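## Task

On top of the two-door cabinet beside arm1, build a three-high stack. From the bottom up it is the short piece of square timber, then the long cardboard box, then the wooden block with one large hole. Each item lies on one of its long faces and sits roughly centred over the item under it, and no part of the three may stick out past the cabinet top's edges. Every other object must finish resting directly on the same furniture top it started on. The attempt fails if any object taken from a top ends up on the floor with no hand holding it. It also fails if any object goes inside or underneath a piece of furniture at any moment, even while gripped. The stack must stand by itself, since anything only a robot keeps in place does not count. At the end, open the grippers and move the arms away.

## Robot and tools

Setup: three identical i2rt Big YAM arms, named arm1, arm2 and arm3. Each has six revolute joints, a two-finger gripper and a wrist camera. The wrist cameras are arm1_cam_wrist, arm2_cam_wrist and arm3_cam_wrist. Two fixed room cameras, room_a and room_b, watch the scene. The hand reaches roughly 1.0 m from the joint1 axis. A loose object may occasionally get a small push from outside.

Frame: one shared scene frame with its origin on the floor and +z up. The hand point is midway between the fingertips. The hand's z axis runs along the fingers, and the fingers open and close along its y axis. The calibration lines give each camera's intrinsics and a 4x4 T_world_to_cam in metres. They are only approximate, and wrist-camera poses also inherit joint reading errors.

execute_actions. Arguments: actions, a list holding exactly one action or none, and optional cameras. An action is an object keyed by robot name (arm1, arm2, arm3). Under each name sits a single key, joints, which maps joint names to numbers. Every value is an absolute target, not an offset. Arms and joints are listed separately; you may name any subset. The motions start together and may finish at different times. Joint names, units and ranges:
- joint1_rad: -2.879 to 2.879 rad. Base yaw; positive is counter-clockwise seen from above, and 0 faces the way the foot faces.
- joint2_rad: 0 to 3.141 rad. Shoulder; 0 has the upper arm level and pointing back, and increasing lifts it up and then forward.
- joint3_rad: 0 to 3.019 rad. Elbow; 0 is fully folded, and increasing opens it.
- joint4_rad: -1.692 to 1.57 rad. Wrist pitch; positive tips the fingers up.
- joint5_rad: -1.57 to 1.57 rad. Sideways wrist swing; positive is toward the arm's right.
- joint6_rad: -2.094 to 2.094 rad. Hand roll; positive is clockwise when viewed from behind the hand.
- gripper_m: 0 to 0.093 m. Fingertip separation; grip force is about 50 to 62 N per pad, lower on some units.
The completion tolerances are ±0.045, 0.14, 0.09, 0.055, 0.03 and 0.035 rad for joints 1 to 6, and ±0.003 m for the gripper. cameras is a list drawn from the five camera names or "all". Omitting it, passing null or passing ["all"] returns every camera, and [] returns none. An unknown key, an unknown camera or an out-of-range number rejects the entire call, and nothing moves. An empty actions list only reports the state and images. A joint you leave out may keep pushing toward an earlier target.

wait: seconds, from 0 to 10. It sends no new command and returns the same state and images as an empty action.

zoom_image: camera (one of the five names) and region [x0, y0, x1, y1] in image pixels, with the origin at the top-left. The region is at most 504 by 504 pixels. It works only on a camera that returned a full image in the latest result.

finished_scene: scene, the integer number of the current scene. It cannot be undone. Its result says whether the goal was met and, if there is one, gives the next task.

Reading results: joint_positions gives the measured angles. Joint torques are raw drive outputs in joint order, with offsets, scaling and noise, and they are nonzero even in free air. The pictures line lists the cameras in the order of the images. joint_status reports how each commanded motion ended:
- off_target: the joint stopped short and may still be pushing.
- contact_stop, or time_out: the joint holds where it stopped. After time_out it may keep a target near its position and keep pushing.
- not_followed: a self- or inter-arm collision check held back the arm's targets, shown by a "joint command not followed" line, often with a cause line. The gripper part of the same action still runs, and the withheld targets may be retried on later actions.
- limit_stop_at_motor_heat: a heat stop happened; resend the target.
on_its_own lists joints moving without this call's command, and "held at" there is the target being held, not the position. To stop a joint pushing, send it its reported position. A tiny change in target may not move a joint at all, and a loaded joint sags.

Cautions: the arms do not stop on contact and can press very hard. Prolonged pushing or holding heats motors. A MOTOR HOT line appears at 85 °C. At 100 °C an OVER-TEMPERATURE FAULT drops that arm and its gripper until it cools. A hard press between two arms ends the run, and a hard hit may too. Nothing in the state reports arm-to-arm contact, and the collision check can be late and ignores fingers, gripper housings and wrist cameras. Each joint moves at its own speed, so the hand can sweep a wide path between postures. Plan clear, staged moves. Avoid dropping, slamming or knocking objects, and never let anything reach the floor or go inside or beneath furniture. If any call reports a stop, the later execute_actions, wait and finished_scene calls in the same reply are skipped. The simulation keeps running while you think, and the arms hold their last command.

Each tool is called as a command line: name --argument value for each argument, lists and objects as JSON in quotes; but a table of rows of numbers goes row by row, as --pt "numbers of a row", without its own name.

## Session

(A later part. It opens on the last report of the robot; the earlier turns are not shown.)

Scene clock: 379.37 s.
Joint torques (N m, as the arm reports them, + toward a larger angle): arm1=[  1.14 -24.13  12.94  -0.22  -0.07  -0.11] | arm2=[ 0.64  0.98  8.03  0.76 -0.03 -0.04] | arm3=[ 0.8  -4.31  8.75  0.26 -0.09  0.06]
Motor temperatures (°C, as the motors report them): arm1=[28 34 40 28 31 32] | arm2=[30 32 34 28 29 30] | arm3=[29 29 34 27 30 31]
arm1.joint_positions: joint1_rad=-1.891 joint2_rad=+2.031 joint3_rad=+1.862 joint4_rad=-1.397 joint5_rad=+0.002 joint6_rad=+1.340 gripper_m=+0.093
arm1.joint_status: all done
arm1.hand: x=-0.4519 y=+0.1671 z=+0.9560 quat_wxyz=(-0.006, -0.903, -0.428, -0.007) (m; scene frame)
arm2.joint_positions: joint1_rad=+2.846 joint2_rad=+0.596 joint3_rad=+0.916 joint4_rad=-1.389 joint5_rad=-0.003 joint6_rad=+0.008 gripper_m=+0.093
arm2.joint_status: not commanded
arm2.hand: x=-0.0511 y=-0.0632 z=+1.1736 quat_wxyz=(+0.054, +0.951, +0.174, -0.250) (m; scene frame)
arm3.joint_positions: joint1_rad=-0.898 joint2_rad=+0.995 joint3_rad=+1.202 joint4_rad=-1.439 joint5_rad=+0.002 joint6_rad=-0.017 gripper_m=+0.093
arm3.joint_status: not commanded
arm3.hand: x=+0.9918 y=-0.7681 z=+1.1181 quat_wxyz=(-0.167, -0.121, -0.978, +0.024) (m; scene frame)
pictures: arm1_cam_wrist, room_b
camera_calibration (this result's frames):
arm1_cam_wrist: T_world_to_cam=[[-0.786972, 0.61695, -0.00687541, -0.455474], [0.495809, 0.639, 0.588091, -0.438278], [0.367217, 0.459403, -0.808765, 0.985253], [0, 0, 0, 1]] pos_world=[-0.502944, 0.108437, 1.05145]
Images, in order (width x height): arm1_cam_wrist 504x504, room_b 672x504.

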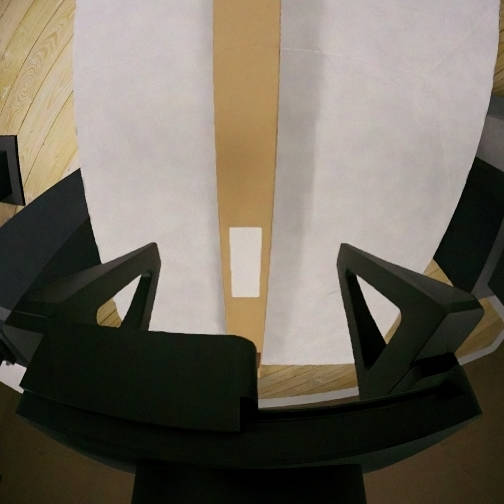

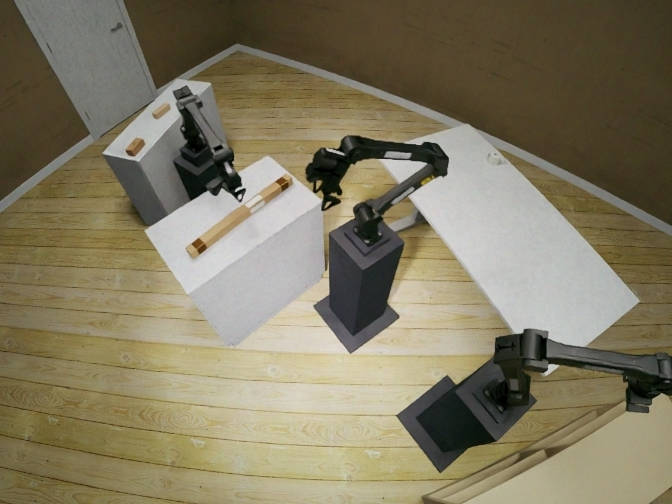

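execute_actions --actions '[{"arm1": {"joints": {"joint2_rad": 2.152, "joint3_rad": 1.70, "joint4_rad": -1.097}}}]' --cameras '["arm1_cam_wrist"]'

Scene clock: 388.90 s.
Joint torques (N m, as the arm reports them, + toward a larger angle): arm1=[  1.04 -23.73   9.47   0.37  -0.02  -0.11] | arm2=[ 0.65  1.02  8.09  0.8  -0.07 -0.04] | arm3=[-0.01 -4.3   8.82  0.29 -0.1   0.06]
Motor temperatures (°C, as the motors report them): arm1=[28 35 40 28 31 32] | arm2=[30 32 34 28 29 30] | arm3=[29 29 34 27 30 31]
arm1.joint_positions: joint1_rad=-1.892 joint2_rad=+2.147 joint3_rad=+1.689 joint4_rad=-1.105 joint5_rad=+0.000 joint6_rad=+1.341 gripper_m=+0.093
arm1.joint_status: all done
arm1.hand: x=-0.4495 y=+0.1662 z=+0.8223 quat_wxyz=(-0.006, -0.904, -0.428, -0.008) (m; scene frame)
arm2.joint_positions: joint1_rad=+2.846 joint2_rad=+0.596 joint3_rad=+0.916 joint4_rad=-1.389 joint5_rad=-0.003 joint6_rad=+0.008 gripper_m=+0.093
arm2.joint_status: not commanded
arm2.hand: x=-0.0511 y=-0.0632 z=+1.1736 quat_wxyz=(+0.054, +0.951, +0.174, -0.250) (m; scene frame)
arm3.joint_positions: joint1_rad=-0.898 joint2_rad=+0.995 joint3_rad=+1.202 joint4_rad=-1.439 joint5_rad=+0.002 joint6_rad=-0.017 gripper_m=+0.093
arm3.joint_status: not commanded
arm3.hand: x=+0.9918 y=-0.7681 z=+1.1181 quat_wxyz=(-0.167, -0.121, -0.978, +0.024) (m; scene frame)
pictures: arm1_cam_wrist
camera_calibration (this result's frames):
arm1_cam_wrist: T_world_to_cam=[[-0.786004, 0.61815, -0.00945545, -0.451578], [0.495257, 0.638747, 0.588832, -0.361066], [0.370026, 0.458141, -0.8082, 0.877643], [0, 0, 0, 1]] pos_world=[-0.500872, 0.107688, 0.917648]
Images, in order (width x height): arm1_cam_wrist 504x504.

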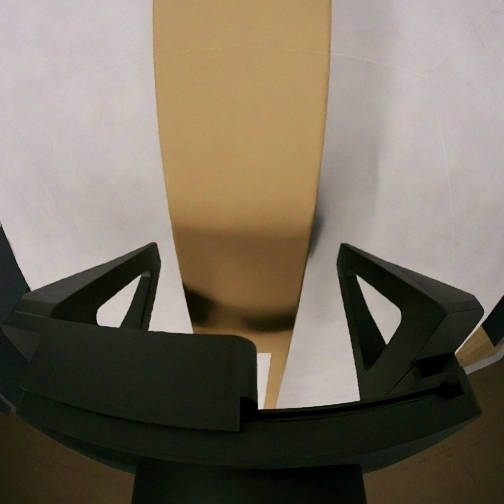

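execute_actions --actions '[{"arm1": {"joints": {"gripper_m": 0.03}}}]' --cameras '[]'

execute_actions --actions '[{"arm1": {"joints": {"joint2_rad": 1.93, "joint3_rad": 1.78, "joint4_rad": -1.38, "gripper_m": 0.03}}}]' --cameras '[]'

execute_actions --actions '[{"arm1": {"joints": {"joint1_rad": 1.352, "joint6_rad": 1.04, "gripper_m": 0.03}}}]' --cameras '["arm1_cam_wrist", "room_a", "room_b"]'

Scene clock: 399.03 s.
Joint torques (N m, as the arm reports them, + toward a larger angle): arm1=[  1.01 -23.91   9.46   0.4   -0.02  -0.11] | arm2=[ 0.9   0.52  8.01  0.94 -0.06  0.  ] | arm3=[ 0.04 -4.5   8.79  0.27 -0.11  0.06]
Motor temperatures (°C, as the motors report them): arm1=[28 35 39 28 31 32] | arm2=[30 31 34 28 29 30] | arm3=[29 29 34 27 30 31]
arm1.joint_positions: joint1_rad=-1.892 joint2_rad=+2.147 joint3_rad=+1.689 joint4_rad=-1.105 joint5_rad=+0.000 joint6_rad=+1.340 gripper_m=+0.049
arm1.joint_status: gripper_m off_target (ended at +0.049, target +0.030)
arm1.hand: x=-0.4495 y=+0.1661 z=+0.8223 quat_wxyz=(-0.007, -0.904, -0.428, -0.008) (m; scene frame)
arm2.joint_positions: joint1_rad=+2.846 joint2_rad=+0.596 joint3_rad=+0.916 joint4_rad=-1.389 joint5_rad=-0.003 joint6_rad=+0.008 gripper_m=+0.093
arm2.joint_status: not commanded
arm2.hand: x=-0.0511 y=-0.0632 z=+1.1736 quat_wxyz=(+0.054, +0.951, +0.174, -0.250) (m; scene frame)
arm3.joint_positions: joint1_rad=-0.898 joint2_rad=+0.995 joint3_rad=+1.202 joint4_rad=-1.439 joint5_rad=+0.002 joint6_rad=-0.017 gripper_m=+0.093
arm3.joint_status: not commanded
arm3.hand: x=+0.9918 y=-0.7681 z=+1.1181 quat_wxyz=(-0.167, -0.121, -0.978, +0.024) (m; scene frame)
pictures: none
No camera images: the call's "cameras" was empty. Leave "cameras" out to get every camera's image.

Scene clock: 400.43 s.
Joint torques (N m, as the arm reports them, + toward a larger angle): arm1=[  0.9  -22.63  11.02  -0.28  -0.02  -0.11] | arm2=[ 0.98  0.78  8.13  0.81 -0.05 -0.02] | arm3=[ 0.06 -4.67  8.76  0.19 -0.09  0.09]
Motor temperatures (°C, as the motors report them): arm1=[28 35 39 28 31 32] | arm2=[30 31 34 28 29 30] | arm3=[29 29 34 27 30 31]
arm1.joint_positions: joint1_rad=-1.892 joint2_rad=+1.936 joint3_rad=+1.760 joint4_rad=-1.373 joint5_rad=+0.000 joint6_rad=+1.340 gripper_m=+0.049
arm1.joint_status: gripper_m off_target (ended at +0.049, target +0.030); the others done
arm1.hand: x=-0.4688 y=+0.1879 z=+0.9730 quat_wxyz=(-0.013, -0.904, -0.428, -0.010) (m; scene frame)
arm2.joint_positions: joint1_rad=+2.846 joint2_rad=+0.596 joint3_rad=+0.916 joint4_rad=-1.389 joint5_rad=-0.003 joint6_rad=+0.008 gripper_m=+0.093
arm2.joint_status: not commanded
arm2.hand: x=-0.0511 y=-0.0632 z=+1.1736 quat_wxyz=(+0.054, +0.951, +0.174, -0.250) (m; scene frame)
arm3.joint_positions: joint1_rad=-0.898 joint2_rad=+0.995 joint3_rad=+1.202 joint4_rad=-1.439 joint5_rad=+0.002 joint6_rad=-0.017 gripper_m=+0.093
arm3.joint_status: not commanded
arm3.hand: x=+0.9918 y=-0.7681 z=+1.1181 quat_wxyz=(-0.167, -0.121, -0.978, +0.024) (m; scene frame)
pictures: none
No camera images: the call's "cameras" was empty. Leave "cameras" out to get every camera's image.

Scene clock: 403.33 s.
Joint torques (N m, as the arm reports them, + toward a larger angle): arm1=[ -0.63 -23.71  11.06  -0.22   0.06  -0.11] | arm2=[ 0.67  0.83  8.21  0.9  -0.05 -0.05] | arm3=[ 0.56 -4.46  8.6   0.33 -0.06  0.04]
Motor temperatures (°C, as the motors report them): arm1=[28 35 39 28 31 32] | arm2=[30 31 34 28 29 30] | arm3=[29 29 34 27 30 31]
arm1.joint_positions: joint1_rad=+1.359 joint2_rad=+1.942 joint3_rad=+1.760 joint4_rad=-1.373 joint5_rad=-0.002 joint6_rad=+1.051 gripper_m=+0.049
arm1.joint_status: gripper_m off_target (ended at +0.049, target +0.030); the others done
arm1.hand: x=-1.2504 y=+1.1007 z=+0.9577 quat_wxyz=(-0.005, +0.599, -0.801, -0.003) (m; scene frame)
arm2.joint_positions: joint1_rad=+2.846 joint2_rad=+0.596 joint3_rad=+0.916 joint4_rad=-1.389 joint5_rad=-0.003 joint6_rad=+0.008 gripper_m=+0.093
arm2.joint_status: not commanded
arm2.hand: x=-0.0511 y=-0.0632 z=+1.1736 quat_wxyz=(+0.054, +0.951, +0.174, -0.250) (m; scene frame)
arm3.joint_positions: joint1_rad=-0.898 joint2_rad=+0.995 joint3_rad=+1.202 joint4_rad=-1.439 joint5_rad=+0.002 joint6_rad=-0.017 gripper_m=+0.093
arm3.joint_status: not commanded
arm3.hand: x=+0.9918 y=-0.7681 z=+1.1181 quat_wxyz=(-0.167, -0.121, -0.978, +0.024) (m; scene frame)
pictures: arm1_cam_wrist, room_a, room_b
camera_calibration (this result's frames):
arm1_cam_wrist: T_world_to_cam=[[0.964474, -0.263948, 0.0110282, 1.48268], [-0.222587, -0.789439, 0.57205, 0.0494064], [-0.142285, -0.554182, -0.820144, 1.34042], [0, 0, 0, 1]] pos_world=[-1.22828, 1.17319, 1.05473]
Images, in order (width x height): arm1_cam_wrist 504x504, room_a 672x504, room_b 672x504.

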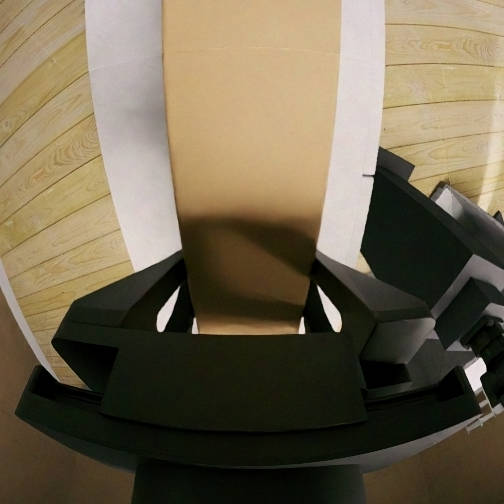

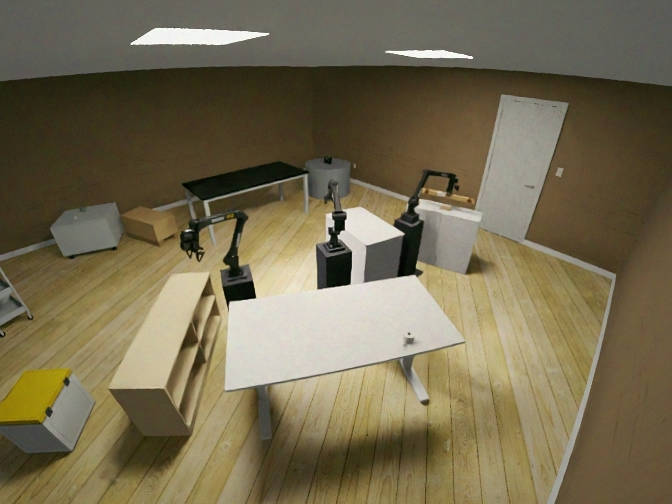

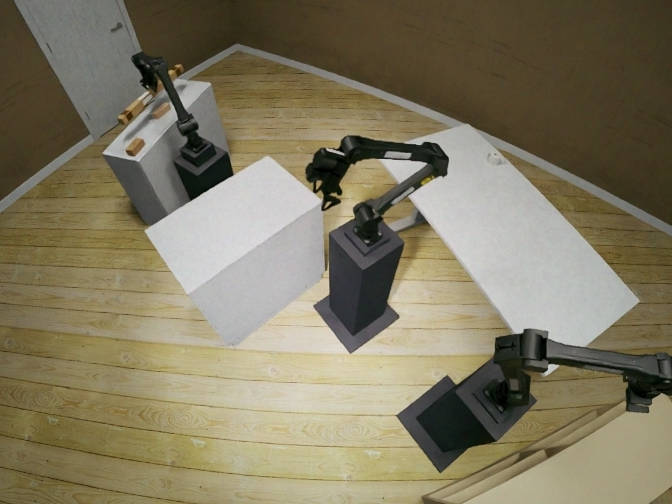

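execute_actions --actions '[{"arm1": {"joints": {"joint2_rad": 2.0, "joint3_rad": 1.622, "joint4_rad": -1.155, "gripper_m": 0.03}}}]' --cameras '["arm1_cam_wrist", "room_a", "room_b"]'

zoom_image --camera "room_b" --region '[90, 40, 250, 200]'

zoom_image --camera "room_a" --region '[390, 160, 500, 240]'

Scene clock: 410.03 s.
Joint torques (N m, as the arm reports them, + toward a larger angle): arm1=[ -0.46 -25.03   9.96   0.4    0.05  -0.11] | arm2=[ 0.96  0.85  8.13  0.95 -0.07 -0.04] | arm3=[ 0.22 -4.29  8.81  0.14 -0.11  0.08]
Motor temperatures (°C, as the motors report them): arm1=[28 36 39 28 31 32] | arm2=[30 31 34 28 29 30] | arm3=[29 29 34 27 30 31]
arm1.joint_positions: joint1_rad=+1.359 joint2_rad=+2.022 joint3_rad=+1.606 joint4_rad=-1.163 joint5_rad=-0.002 joint6_rad=+1.051 gripper_m=+0.049
arm1.joint_status: gripper_m off_target (ended at +0.049, target +0.030); the others done
arm1.hand: x=-1.2442 y=+1.0961 z=+0.8557 quat_wxyz=(-0.007, +0.599, -0.801, +0.009) (m; scene frame)
arm2.joint_positions: joint1_rad=+2.846 joint2_rad=+0.596 joint3_rad=+0.916 joint4_rad=-1.389 joint5_rad=-0.003 joint6_rad=+0.008 gripper_m=+0.093
arm2.joint_status: not commanded
arm2.hand: x=-0.0511 y=-0.0632 z=+1.1736 quat_wxyz=(+0.054, +0.951, +0.174, -0.250) (m; scene frame)
arm3.joint_positions: joint1_rad=-0.898 joint2_rad=+0.995 joint3_rad=+1.202 joint4_rad=-1.439 joint5_rad=+0.002 joint6_rad=-0.017 gripper_m=+0.093
arm3.joint_status: not commanded
arm3.hand: x=+0.9918 y=-0.7681 z=+1.1181 quat_wxyz=(-0.167, -0.121, -0.978, +0.024) (m; scene frame)
pictures: arm1_cam_wrist, room_a, room_b
camera_calibration (this result's frames):
arm1_cam_wrist: T_world_to_cam=[[0.96405, -0.263871, 0.0313093, 1.45864], [-0.232255, -0.779517, 0.58173, 0.0742867], [-0.129096, -0.568089, -0.812779, 1.28045], [0, 0, 0, 1]] pos_world=[-1.22364, 1.17021, 0.951837]
Images, in order (width x height): arm1_cam_wrist 504x504, room_a 672x504, room_b 672x504.

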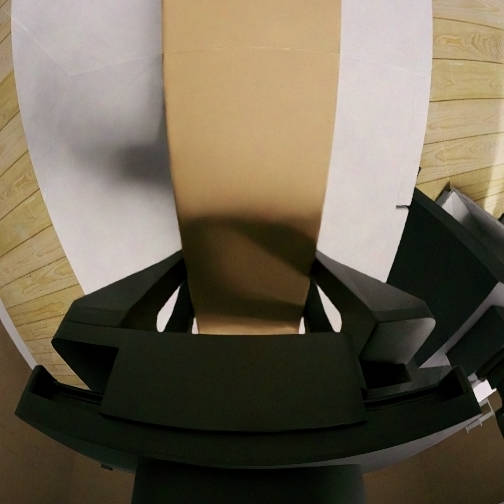

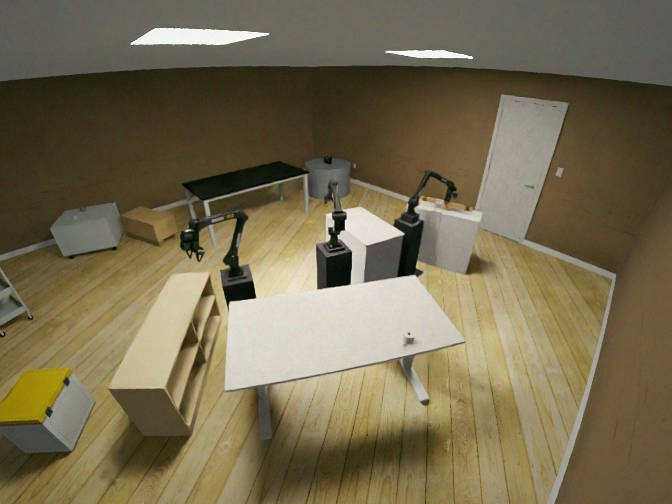

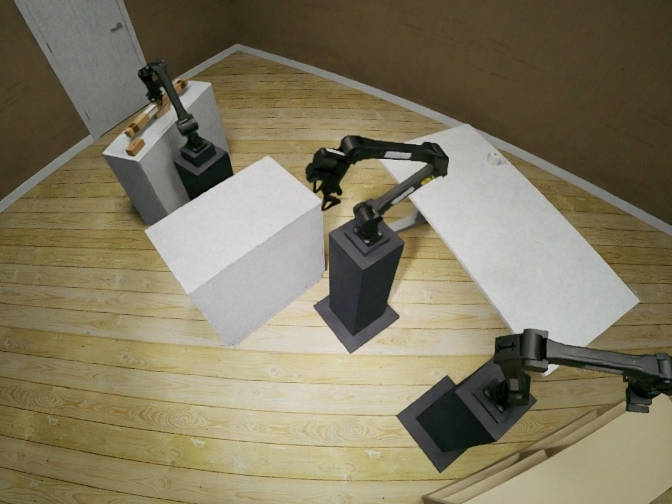

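Region (90, 40, 250, 200) of room_b's 672x504 image, scaled by 3.150, with more detail than that image has.

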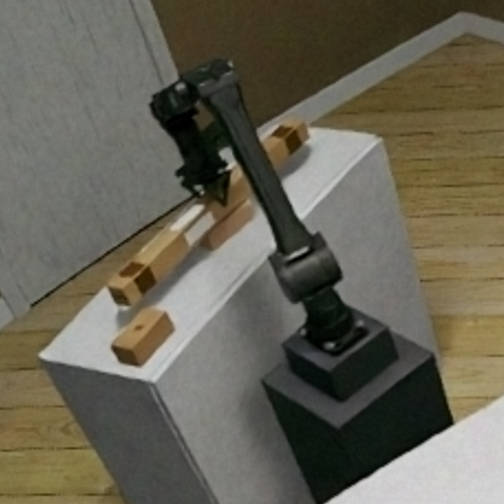

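Region (390, 160, 500, 240) of room_a's 672x504 image, scaled by 4.582, with more detail than that image has; it fills the top 367 rows of this view, and the rest is white.

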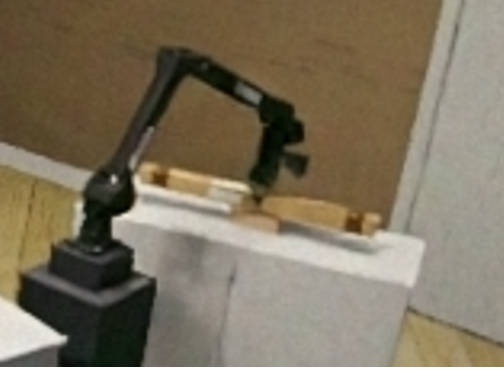

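execute_actions --actions '[{"arm1": {"joints": {"gripper_m": 0.093}}}]' --cameras '["arm1_cam_wrist"]'

execute_actions --actions '[{"arm1": {"joints": {"joint2_rad": 1.9, "joint3_rad": 1.78, "joint4_rad": -1.42}}}]' --cameras '["arm1_cam_wrist"]'

Scene clock: 413.60 s.
Joint torques (N m, as the arm reports them, + toward a larger angle): arm1=[ -0.45 -24.74   9.96   0.4    0.05  -0.11] | arm2=[ 0.43  0.88  8.2   0.89 -0.03 -0.05] | arm3=[ 0.28 -4.54  8.83  0.27 -0.08  0.04]
Motor temperatures (°C, as the motors report them): arm1=[28 36 39 28 31 32] | arm2=[30 31 34 28 29 30] | arm3=[29 29 34 27 30 31]
arm1.joint_positions: joint1_rad=+1.359 joint2_rad=+2.021 joint3_rad=+1.606 joint4_rad=-1.163 joint5_rad=-0.002 joint6_rad=+1.051 gripper_m=+0.093
arm1.joint_status: all done
arm1.hand: x=-1.2443 y=+1.0961 z=+0.8562 quat_wxyz=(-0.007, +0.599, -0.801, +0.008) (m; scene frame)
arm2.joint_positions: joint1_rad=+2.846 joint2_rad=+0.596 joint3_rad=+0.916 joint4_rad=-1.389 joint5_rad=-0.003 joint6_rad=+0.008 gripper_m=+0.093
arm2.joint_status: not commanded
arm2.hand: x=-0.0511 y=-0.0632 z=+1.1736 quat_wxyz=(+0.054, +0.951, +0.174, -0.250) (m; scene frame)
arm3.joint_positions: joint1_rad=-0.898 joint2_rad=+0.995 joint3_rad=+1.202 joint4_rad=-1.439 joint5_rad=+0.002 joint6_rad=-0.017 gripper_m=+0.093
arm3.joint_status: not commanded
arm3.hand: x=+0.9918 y=-0.7681 z=+1.1181 quat_wxyz=(-0.167, -0.121, -0.978, +0.024) (m; scene frame)
pictures: arm1_cam_wrist
camera_calibration (this result's frames):
arm1_cam_wrist: T_world_to_cam=[[0.964068, -0.263879, 0.0306552, 1.45928], [-0.231941, -0.77984, 0.581423, 0.0750656], [-0.129519, -0.567642, -0.813023, 1.28002], [0, 0, 0, 1]] pos_world=[-1.22365, 1.1702, 0.952304]
Images, in order (width x height): arm1_cam_wrist 504x504.

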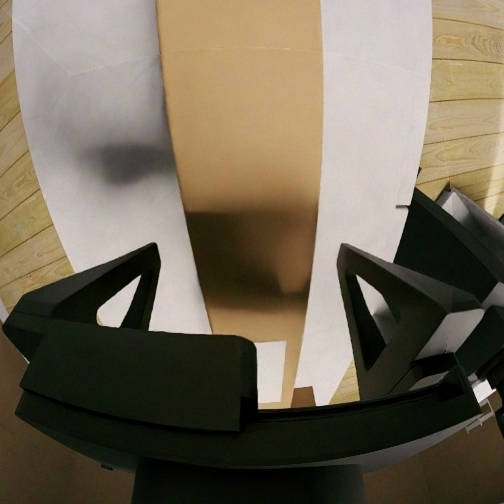

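Scene clock: 414.87 s.
Joint torques (N m, as the arm reports them, + toward a larger angle): arm1=[ -0.42 -21.62  11.52  -0.22   0.05  -0.11] | arm2=[ 0.8   0.67  8.07  0.85 -0.06 -0.06] | arm3=[ 0.14 -4.4   8.71  0.34 -0.11  0.08]
Motor temperatures (°C, as the motors report them): arm1=[28 36 39 28 31 32] | arm2=[30 31 34 28 29 30] | arm3=[29 29 34 27 30 31]
arm1.joint_positions: joint1_rad=+1.359 joint2_rad=+1.895 joint3_rad=+1.755 joint4_rad=-1.413 joint5_rad=-0.002 joint6_rad=+1.051 gripper_m=+0.093
arm1.joint_status: all done
arm1.hand: x=-1.2424 y=+1.0919 z=+0.9830 quat_wxyz=(-0.005, +0.599, -0.801, -0.004) (m; scene frame)
arm2.joint_positions: joint1_rad=+2.846 joint2_rad=+0.596 joint3_rad=+0.916 joint4_rad=-1.389 joint5_rad=-0.003 joint6_rad=+0.008 gripper_m=+0.093
arm2.joint_status: not commanded
arm2.hand: x=-0.0511 y=-0.0632 z=+1.1736 quat_wxyz=(+0.054, +0.951, +0.174, -0.250) (m; scene frame)
arm3.joint_positions: joint1_rad=-0.898 joint2_rad=+0.995 joint3_rad=+1.202 joint4_rad=-1.439 joint5_rad=+0.002 joint6_rad=-0.017 gripper_m=+0.093
arm3.joint_status: not commanded
arm3.hand: x=+0.9918 y=-0.7681 z=+1.1181 quat_wxyz=(-0.167, -0.121, -0.978, +0.024) (m; scene frame)
pictures: arm1_cam_wrist
camera_calibration (this result's frames):
arm1_cam_wrist: T_world_to_cam=[[0.964504, -0.263933, 0.00841088, 1.47488], [-0.221351, -0.790707, 0.570777, 0.0338941], [-0.143996, -0.552379, -0.821062, 1.35421], [0, 0, 0, 1]] pos_world=[-1.22002, 1.16411, 1.08014]
Images, in order (width x height): arm1_cam_wrist 504x504.

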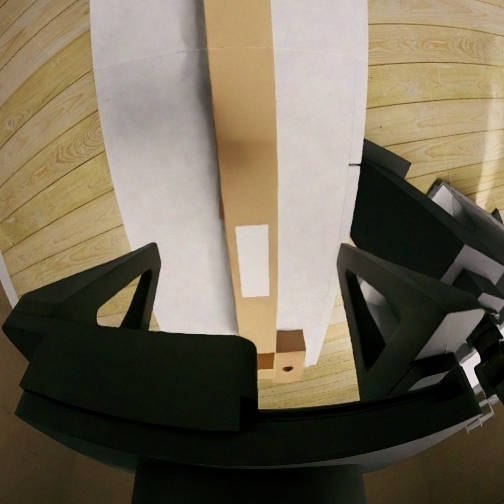

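execute_actions --actions '[{"arm1": {"joints": {"joint1_rad": 2.073, "joint2_rad": 1.57, "joint3_rad": 1.19, "joint4_rad": -1.155, "joint6_rad": -1.445}}}]' --cameras '["arm1_cam_wrist", "room_b"]'

zoom_image --camera "room_b" --region '[90, 40, 250, 200]'

Scene clock: 430.67 s.
Joint torques (N m, as the arm reports them, + toward a larger angle): arm1=[  0.05 -16.44   9.75   0.32  -0.1   -0.13] | arm2=[ 0.27  0.87  8.23  0.68 -0.03 -0.05] | arm3=[ 0.35 -4.57  8.62  0.22 -0.07  0.05]
Motor temperatures (°C, as the motors report them): arm1=[28 36 40 28 31 32] | arm2=[30 31 34 28 29 30] | arm3=[29 29 34 27 30 31]
arm1.joint_positions: joint1_rad=+2.077 joint2_rad=+1.579 joint3_rad=+1.176 joint4_rad=-1.162 joint5_rad=-0.002 joint6_rad=-1.431 gripper_m=+0.093
arm1.joint_status: all done
arm1.hand: x=-1.2779 y=+0.7055 z=+0.9263 quat_wxyz=(+0.003, +0.783, +0.622, +0.004) (m; scene frame)
arm2.joint_positions: joint1_rad=+2.846 joint2_rad=+0.596 joint3_rad=+0.916 joint4_rad=-1.389 joint5_rad=-0.003 joint6_rad=+0.008 gripper_m=+0.093
arm2.joint_status: not commanded
arm2.hand: x=-0.0511 y=-0.0632 z=+1.1736 quat_wxyz=(+0.054, +0.951, +0.174, -0.250) (m; scene frame)
arm3.joint_positions: joint1_rad=-0.898 joint2_rad=+0.995 joint3_rad=+1.202 joint4_rad=-1.439 joint5_rad=+0.002 joint6_rad=-0.017 gripper_m=+0.093
arm3.joint_status: not commanded
arm3.hand: x=+0.9918 y=-0.7681 z=+1.1181 quat_wxyz=(-0.167, -0.121, -0.978, +0.024) (m; scene frame)
pictures: arm1_cam_wrist, room_b
camera_calibration (this result's frames):
arm1_cam_wrist: T_world_to_cam=[[-0.978343, 0.206992, -0.000578022, -1.39898], [0.16785, 0.794968, 0.582968, -0.879745], [0.121129, 0.570245, -0.812495, 0.627917], [0, 0, 0, 1]] pos_world=[-1.29708, 0.630881, 1.02223]
Images, in order (width x height): arm1_cam_wrist 504x504, room_b 672x504.

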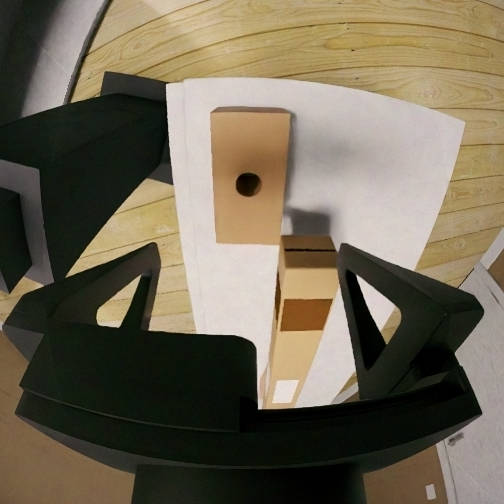

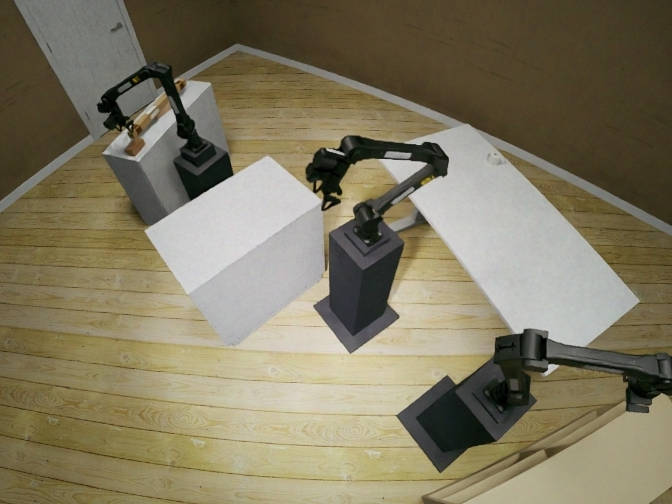

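Region (90, 40, 250, 200) of room_b's 672x504 image, scaled by 3.150, with more detail than that image has.

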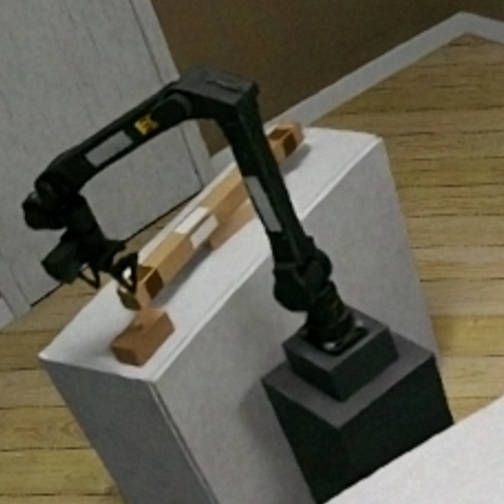

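zoom_image --camera "arm1_cam_wrist" --region '[190, 170, 360, 340]'

Region (190, 170, 360, 340) of arm1_cam_wrist's 504x504 image, scaled by 2.965, with more detail than that image has.

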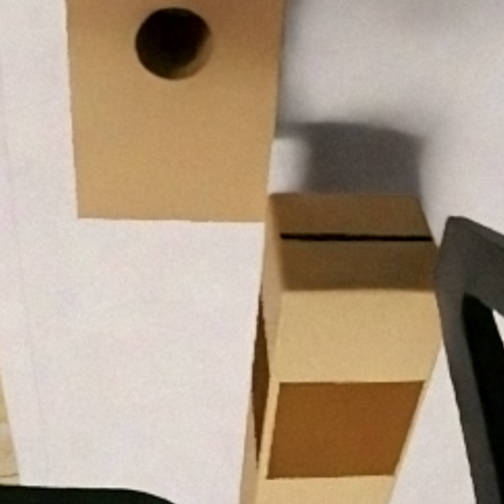

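execute_actions --actions '[{"arm1": {"joints": {"joint2_rad": 1.752, "joint3_rad": 1.06, "joint4_rad": -0.86}}}]' --cameras '["arm1_cam_wrist"]'

Scene clock: 441.03 s.
Joint torques (N m, as the arm reports them, + toward a larger angle): arm1=[  0.06 -17.81   8.29   0.32  -0.1   -0.15] | arm2=[ 0.98  1.07  7.94  0.75 -0.05 -0.03] | arm3=[-0.18 -4.44  8.72  0.23 -0.09  0.07]
Motor temperatures (°C, as the motors report them): arm1=[28 35 39 28 31 32] | arm2=[30 31 34 28 29 30] | arm3=[29 29 35 27 30 31]
arm1.joint_positions: joint1_rad=+2.077 joint2_rad=+1.761 joint3_rad=+1.044 joint4_rad=-0.868 joint5_rad=-0.002 joint6_rad=-1.432 gripper_m=+0.093
arm1.joint_status: all done
arm1.hand: x=-1.2744 y=+0.7056 z=+0.8059 quat_wxyz=(+0.010, +0.783, +0.622, +0.012) (m; scene frame)
arm2.joint_positions: joint1_rad=+2.846 joint2_rad=+0.596 joint3_rad=+0.916 joint4_rad=-1.389 joint5_rad=-0.003 joint6_rad=+0.008 gripper_m=+0.093
arm2.joint_status: not commanded
arm2.hand: x=-0.0511 y=-0.0632 z=+1.1736 quat_wxyz=(+0.054, +0.951, +0.174, -0.250) (m; scene frame)
arm3.joint_positions: joint1_rad=-0.898 joint2_rad=+0.995 joint3_rad=+1.202 joint4_rad=-1.439 joint5_rad=+0.002 joint6_rad=-0.017 gripper_m=+0.093
arm3.joint_status: not commanded
arm3.hand: x=+0.9918 y=-0.7681 z=+1.1181 quat_wxyz=(-0.167, -0.121, -0.978, +0.024) (m; scene frame)
pictures: arm1_cam_wrist
camera_calibration (this result's frames):
arm1_cam_wrist: T_world_to_cam=[[-0.978262, 0.206271, -0.0213651, -1.37836], [0.155051, 0.795959, 0.585157, -0.828963], [0.137706, 0.569124, -0.810638, 0.550096], [0, 0, 0, 1]] pos_world=[-1.29561, 0.631062, 0.901554]
Images, in order (width x height): arm1_cam_wrist 504x504.

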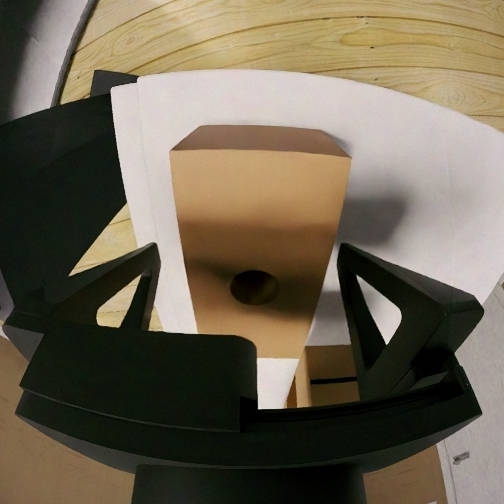

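execute_actions --actions '[{"arm1": {"joints": {"joint2_rad": 1.79}}}]' --cameras '[]'

execute_actions --actions '[{"arm1": {"joints": {"gripper_m": 0.04}}}]' --cameras '["arm1_cam_wrist"]'

Scene clock: 445.73 s.
Joint torques (N m, as the arm reports them, + toward a larger angle): arm1=[  0.05 -16.27   8.09   0.29  -0.1   -0.15] | arm2=[ 0.69  0.94  8.06  0.9  -0.03 -0.05] | arm3=[ 0.35 -4.5   8.75  0.28 -0.07  0.06]
Motor temperatures (°C, as the motors report them): arm1=[28 35 39 28 31 32] | arm2=[30 31 34 28 29 30] | arm3=[29 29 35 27 30 31]
arm1.joint_positions: joint1_rad=+2.077 joint2_rad=+1.784 joint3_rad=+1.044 joint4_rad=-0.868 joint5_rad=-0.002 joint6_rad=-1.432 gripper_m=+0.093
arm1.joint_status: all done
arm1.hand: x=-1.2710 y=+0.7053 z=+0.7963 quat_wxyz=(+0.018, +0.783, +0.622, +0.020) (m; scene frame)
arm2.joint_positions: joint1_rad=+2.846 joint2_rad=+0.596 joint3_rad=+0.916 joint4_rad=-1.389 joint5_rad=-0.003 joint6_rad=+0.008 gripper_m=+0.093
arm2.joint_status: not commanded
arm2.hand: x=-0.0511 y=-0.0632 z=+1.1736 quat_wxyz=(+0.054, +0.951, +0.174, -0.250) (m; scene frame)
arm3.joint_positions: joint1_rad=-0.898 joint2_rad=+0.995 joint3_rad=+1.202 joint4_rad=-1.439 joint5_rad=+0.002 joint6_rad=-0.017 gripper_m=+0.093
arm3.joint_status: not commanded
arm3.hand: x=+0.9918 y=-0.7681 z=+1.1181 quat_wxyz=(-0.167, -0.121, -0.978, +0.024) (m; scene frame)
pictures: none
No camera images: the call's "cameras" was empty. Leave "cameras" out to get every camera's image.

Scene clock: 446.33 s.
Joint torques (N m, as the arm reports them, + toward a larger angle): arm1=[  0.06 -16.45   8.18   0.17  -0.12  -0.14] | arm2=[ 0.73  0.54  8.08  0.68 -0.04 -0.01] | arm3=[ 0.48 -4.83  8.81  0.1  -0.08  0.02]
Motor temperatures (°C, as the motors report them): arm1=[28 35 39 28 31 32] | arm2=[30 31 34 28 29 30] | arm3=[29 29 35 27 30 31]
arm1.joint_positions: joint1_rad=+2.077 joint2_rad=+1.784 joint3_rad=+1.044 joint4_rad=-0.865 joint5_rad=-0.001 joint6_rad=-1.432 gripper_m=+0.060
arm1.joint_status: gripper_m off_target (ended at +0.060, target +0.040)
arm1.hand: x=-1.2718 y=+0.7054 z=+0.7963 quat_wxyz=(+0.017, +0.782, +0.622, +0.019) (m; scene frame)
arm2.joint_positions: joint1_rad=+2.846 joint2_rad=+0.596 joint3_rad=+0.916 joint4_rad=-1.389 joint5_rad=-0.003 joint6_rad=+0.008 gripper_m=+0.093
arm2.joint_status: not commanded
arm2.hand: x=-0.0511 y=-0.0632 z=+1.1736 quat_wxyz=(+0.054, +0.951, +0.174, -0.250) (m; scene frame)
arm3.joint_positions: joint1_rad=-0.898 joint2_rad=+0.995 joint3_rad=+1.202 joint4_rad=-1.439 joint5_rad=+0.002 joint6_rad=-0.017 gripper_m=+0.093
arm3.joint_status: not commanded
arm3.hand: x=+0.9918 y=-0.7681 z=+1.1181 quat_wxyz=(-0.167, -0.121, -0.978, +0.024) (m; scene frame)
pictures: arm1_cam_wrist
camera_calibration (this result's frames):
arm1_cam_wrist: T_world_to_cam=[[-0.977795, 0.205512, -0.0410116, -1.35914], [0.142871, 0.796894, 0.586982, -0.841235], [0.153314, 0.568089, -0.80856, 0.56094], [0, 0, 0, 1]] pos_world=[-1.29478, 0.631032, 0.891603]
Images, in order (width x height): arm1_cam_wrist 504x504.

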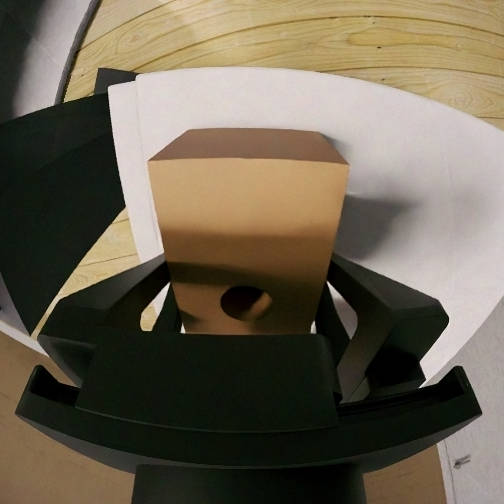

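execute_actions --actions '[{"arm1": {"joints": {"joint1_rad": 2.11, "joint2_rad": 1.40, "joint4_rad": -1.2, "gripper_m": 0.04}}}]' --cameras '[]'

execute_actions --actions '[{"arm1": {"joints": {"joint1_rad": 1.362, "joint2_rad": 1.9, "joint3_rad": 1.79, "joint4_rad": -1.40, "joint6_rad": -2.09, "gripper_m": 0.04}}}]' --cameras '["arm1_cam_wrist", "room_b"]'

Scene clock: 466.23 s.
Joint torques (N m, as the arm reports them, + toward a larger angle): arm1=[  0.81 -14.18  10.26  -0.16  -0.12  -0.13] | arm2=[ 0.9   0.53  8.21  0.84 -0.02 -0.01] | arm3=[ 0.61 -4.51  8.91  0.21 -0.08  0.03]
Motor temperatures (°C, as the motors report them): arm1=[28 35 38 28 31 32] | arm2=[30 31 34 28 29 30] | arm3=[29 29 35 27 30 31]
arm1.joint_positions: joint1_rad=+2.105 joint2_rad=+1.411 joint3_rad=+1.042 joint4_rad=-1.194 joint5_rad=-0.001 joint6_rad=-1.432 gripper_m=+0.060
arm1.joint_status: gripper_m off_target (ended at +0.060, target +0.040); the others done
arm1.hand: x=-1.2202 y=+0.6896 z=+0.9460 quat_wxyz=(+0.002, +0.774, +0.633, +0.003) (m; scene frame)
arm2.joint_positions: joint1_rad=+2.846 joint2_rad=+0.596 joint3_rad=+0.916 joint4_rad=-1.389 joint5_rad=-0.003 joint6_rad=+0.008 gripper_m=+0.093
arm2.joint_status: not commanded
arm2.hand: x=-0.0511 y=-0.0632 z=+1.1736 quat_wxyz=(+0.054, +0.951, +0.174, -0.250) (m; scene frame)
arm3.joint_positions: joint1_rad=-0.898 joint2_rad=+0.995 joint3_rad=+1.202 joint4_rad=-1.439 joint5_rad=+0.002 joint6_rad=-0.017 gripper_m=+0.093
arm3.joint_status: not commanded
arm3.hand: x=+0.9918 y=-0.7681 z=+1.1181 quat_wxyz=(-0.167, -0.121, -0.978, +0.024) (m; scene frame)
pictures: none
No camera images: the call's "cameras" was empty. Leave "cameras" out to get every camera's image.

Scene clock: 468.00 s.
Joint torques (N m, as the arm reports them, + toward a larger angle): arm1=[ -0.57 -24.63  13.25  -0.36  -0.12  -0.14] | arm2=[ 0.8   0.81  8.1   0.88 -0.06 -0.04] | arm3=[-0.02 -4.23  8.83  0.2  -0.11  0.04]
Motor temperatures (°C, as the motors report them): arm1=[28 35 38 28 31 32] | arm2=[30 31 34 28 29 30] | arm3=[29 29 35 27 30 31]
arm1.joint_positions: joint1_rad=+1.368 joint2_rad=+1.925 joint3_rad=+1.743 joint4_rad=-1.392 joint5_rad=+0.000 joint6_rad=-2.076 gripper_m=+0.060
arm1.joint_status: gripper_m off_target (ended at +0.060, target +0.040); the others done
arm1.hand: x=-1.2473 y=+1.0896 z=+0.9615 quat_wxyz=(+0.006, +0.803, +0.597, +0.007) (m; scene frame)
arm2.joint_positions: joint1_rad=+2.846 joint2_rad=+0.596 joint3_rad=+0.916 joint4_rad=-1.389 joint5_rad=-0.003 joint6_rad=+0.008 gripper_m=+0.093
arm2.joint_status: not commanded
arm2.hand: x=-0.0511 y=-0.0632 z=+1.1736 quat_wxyz=(+0.054, +0.951, +0.174, -0.250) (m; scene frame)
arm3.joint_positions: joint1_rad=-0.898 joint2_rad=+0.995 joint3_rad=+1.202 joint4_rad=-1.439 joint5_rad=+0.002 joint6_rad=-0.017 gripper_m=+0.093
arm3.joint_status: not commanded
arm3.hand: x=+0.9918 y=-0.7681 z=+1.1181 quat_wxyz=(-0.167, -0.121, -0.978, +0.024) (m; scene frame)
pictures: arm1_cam_wrist, room_b
camera_calibration (this result's frames):
arm1_cam_wrist: T_world_to_cam=[[-0.963138, 0.268868, -0.00869005, -1.48919], [0.213237, 0.782755, 0.584657, -1.14242], [0.163998, 0.561253, -0.811234, 0.495883], [0, 0, 0, 1]] pos_world=[-1.27201, 1.01632, 1.05726]
Images, in order (width x height): arm1_cam_wrist 504x504, room_b 672x504.

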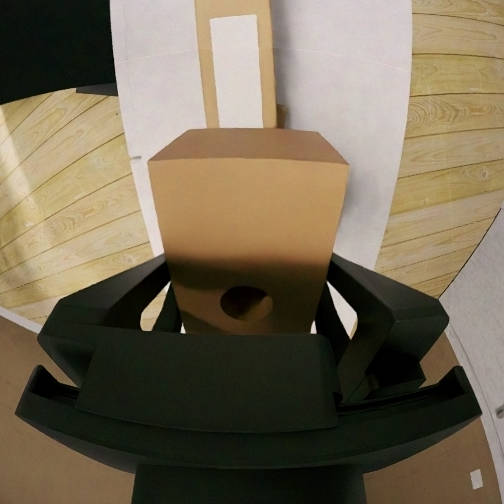

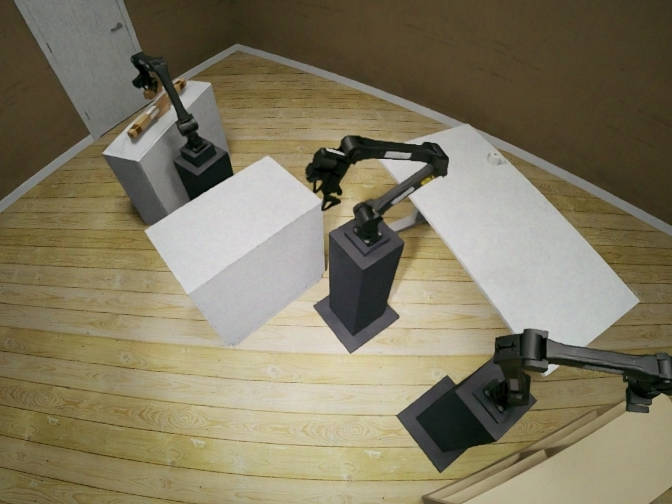

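execute_actions --actions '[{"arm1": {"joints": {"joint2_rad": 1.95, "joint3_rad": 1.67, "joint4_rad": -1.235, "gripper_m": 0.04}}}]' --cameras '["arm1_cam_wrist"]'

Scene clock: 472.07 s.
Joint torques (N m, as the arm reports them, + toward a larger angle): arm1=[ -0.7  -24.93  10.47   0.33  -0.17  -0.15] | arm2=[ 0.68  0.87  8.12  0.79 -0.05 -0.06] | arm3=[-0.14 -4.32  8.68  0.17 -0.11  0.07]
Motor temperatures (°C, as the motors report them): arm1=[28 35 39 28 31 32] | arm2=[30 31 34 28 29 30] | arm3=[29 29 35 27 30 31]
arm1.joint_positions: joint1_rad=+1.368 joint2_rad=+1.977 joint3_rad=+1.652 joint4_rad=-1.243 joint5_rad=+0.001 joint6_rad=-2.076 gripper_m=+0.060
arm1.joint_status: gripper_m off_target (ended at +0.060, target +0.040); the others done
arm1.hand: x=-1.2492 y=+1.0932 z=+0.8978 quat_wxyz=(+0.003, +0.803, +0.597, +0.007) (m; scene frame)
arm2.joint_positions: joint1_rad=+2.846 joint2_rad=+0.596 joint3_rad=+0.916 joint4_rad=-1.389 joint5_rad=-0.003 joint6_rad=+0.008 gripper_m=+0.093
arm2.joint_status: not commanded
arm2.hand: x=-0.0511 y=-0.0632 z=+1.1736 quat_wxyz=(+0.054, +0.951, +0.174, -0.250) (m; scene frame)
arm3.joint_positions: joint1_rad=-0.898 joint2_rad=+0.995 joint3_rad=+1.202 joint4_rad=-1.439 joint5_rad=+0.002 joint6_rad=-0.017 gripper_m=+0.093
arm3.joint_status: not commanded
arm3.hand: x=+0.9918 y=-0.7681 z=+1.1181 quat_wxyz=(-0.167, -0.121, -0.978, +0.024) (m; scene frame)
pictures: arm1_cam_wrist
camera_calibration (this result's frames):
arm1_cam_wrist: T_world_to_cam=[[-0.963179, 0.268825, -0.00445326, -1.49641], [0.215044, 0.780219, 0.587379, -1.10504], [0.161376, 0.564793, -0.8093, 0.433627], [0, 0, 0, 1]] pos_world=[-1.27365, 1.01953, 0.993348]
Images, in order (width x height): arm1_cam_wrist 504x504.

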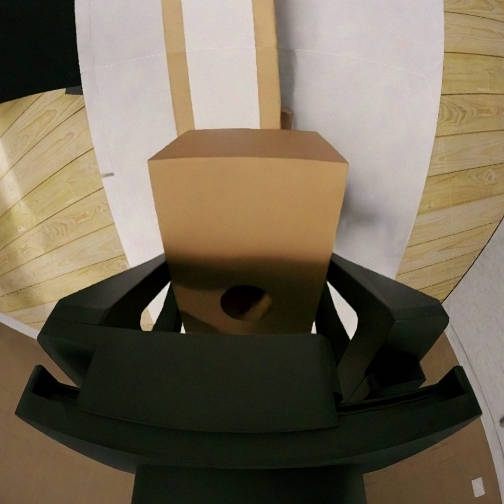

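execute_actions --actions '[{"arm1": {"joints": {"joint4_rad": -1.275, "gripper_m": 0.04}}}]' --cameras '["arm1_cam_wrist"]'

execute_actions --actions '[{"arm1": {"joints": {"gripper_m": 0.093}}}]' --cameras '["arm1_cam_wrist"]'

Scene clock: 478.07 s.
Joint torques (N m, as the arm reports them, + toward a larger angle): arm1=[ -0.35 -24.64  10.31  -0.4   -0.15  -0.15] | arm2=[ 0.6   1.07  8.17  0.73 -0.06 -0.04] | arm3=[ 0.56 -4.36  8.75  0.34 -0.09  0.05]
Motor temperatures (°C, as the motors report them): arm1=[28 36 39 28 31 32] | arm2=[30 31 34 28 29 30] | arm3=[29 29 35 27 30 31]
arm1.joint_positions: joint1_rad=+1.368 joint2_rad=+1.977 joint3_rad=+1.652 joint4_rad=-1.267 joint5_rad=+0.001 joint6_rad=-2.076 gripper_m=+0.060
arm1.joint_status: gripper_m off_target (ended at +0.060, target +0.040); the others done
arm1.hand: x=-1.2452 y=+1.0891 z=+0.8980 quat_wxyz=(+0.015, +0.802, +0.596, +0.009) (m; scene frame)
arm2.joint_positions: joint1_rad=+2.846 joint2_rad=+0.596 joint3_rad=+0.916 joint4_rad=-1.389 joint5_rad=-0.003 joint6_rad=+0.008 gripper_m=+0.093
arm2.joint_status: not commanded
arm2.hand: x=-0.0511 y=-0.0632 z=+1.1736 quat_wxyz=(+0.054, +0.951, +0.174, -0.250) (m; scene frame)
arm3.joint_positions: joint1_rad=-0.898 joint2_rad=+0.995 joint3_rad=+1.202 joint4_rad=-1.439 joint5_rad=+0.002 joint6_rad=-0.017 gripper_m=+0.093
arm3.joint_status: not commanded
arm3.hand: x=+0.9918 y=-0.7681 z=+1.1181 quat_wxyz=(-0.167, -0.121, -0.978, +0.024) (m; scene frame)
pictures: arm1_cam_wrist
camera_calibration (this result's frames):
arm1_cam_wrist: T_world_to_cam=[[-0.962858, 0.268858, -0.0249078, -1.47265], [0.205656, 0.790019, 0.577559, -1.11628], [0.174959, 0.550985, -0.815969, 0.473362], [0, 0, 0, 1]] pos_world=[-1.2712, 1.017, 0.994288]
Images, in order (width x height): arm1_cam_wrist 504x504.

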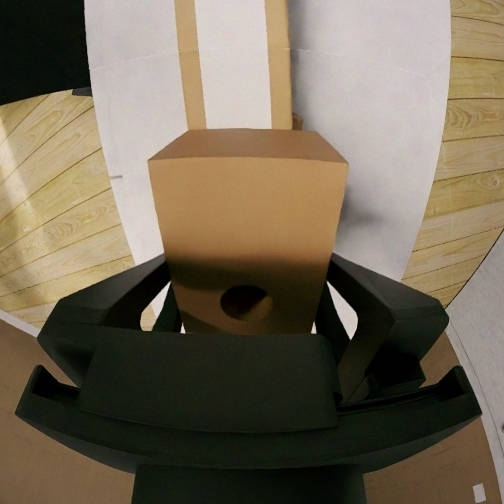

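Scene clock: 478.73 s.
Joint torques (N m, as the arm reports them, + toward a larger angle): arm1=[ -0.35 -23.96  10.49  -0.34  -0.16  -0.14] | arm2=[ 0.86  0.3   8.01  0.77 -0.07 -0.04] | arm3=[ 0.36 -4.53  8.81  0.21 -0.07  0.08]
Motor temperatures (°C, as the motors report them): arm1=[28 36 39 28 31 32] | arm2=[30 31 34 28 29 30] | arm3=[29 29 35 27 30 31]
arm1.joint_positions: joint1_rad=+1.368 joint2_rad=+1.968 joint3_rad=+1.652 joint4_rad=-1.267 joint5_rad=+0.001 joint6_rad=-2.077 gripper_m=+0.093
arm1.joint_status: all done
arm1.hand: x=-1.2454 y=+1.0893 z=+0.9030 quat_wxyz=(+0.011, +0.802, +0.597, +0.008) (m; scene frame)
arm2.joint_positions: joint1_rad=+2.846 joint2_rad=+0.596 joint3_rad=+0.916 joint4_rad=-1.389 joint5_rad=-0.003 joint6_rad=+0.008 gripper_m=+0.093
arm2.joint_status: not commanded
arm2.hand: x=-0.0511 y=-0.0632 z=+1.1736 quat_wxyz=(+0.054, +0.951, +0.174, -0.250) (m; scene frame)
arm3.joint_positions: joint1_rad=-0.898 joint2_rad=+0.995 joint3_rad=+1.202 joint4_rad=-1.439 joint5_rad=+0.002 joint6_rad=-0.017 gripper_m=+0.093
arm3.joint_status: not commanded
arm3.hand: x=+0.9918 y=-0.7681 z=+1.1181 quat_wxyz=(-0.167, -0.121, -0.978, +0.024) (m; scene frame)
pictures: arm1_cam_wrist
camera_calibration (this result's frames):
arm1_cam_wrist: T_world_to_cam=[[-0.963113, 0.268518, -0.0176501, -1.47936], [0.20867, 0.786646, 0.581072, -1.11501], [0.169913, 0.555955, -0.813661, 0.463586], [0, 0, 0, 1]] pos_world=[-1.27089, 1.01662, 0.998993]
Images, in order (width x height): arm1_cam_wrist 504x504.

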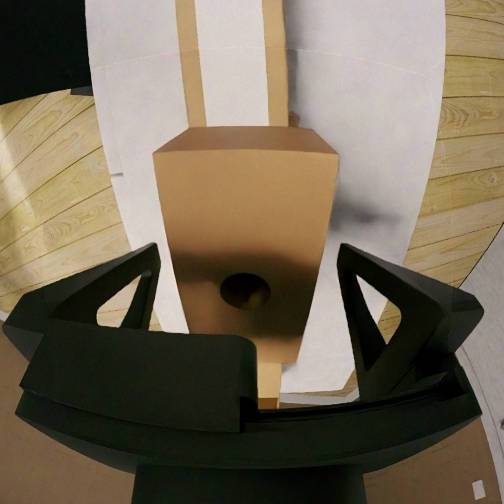

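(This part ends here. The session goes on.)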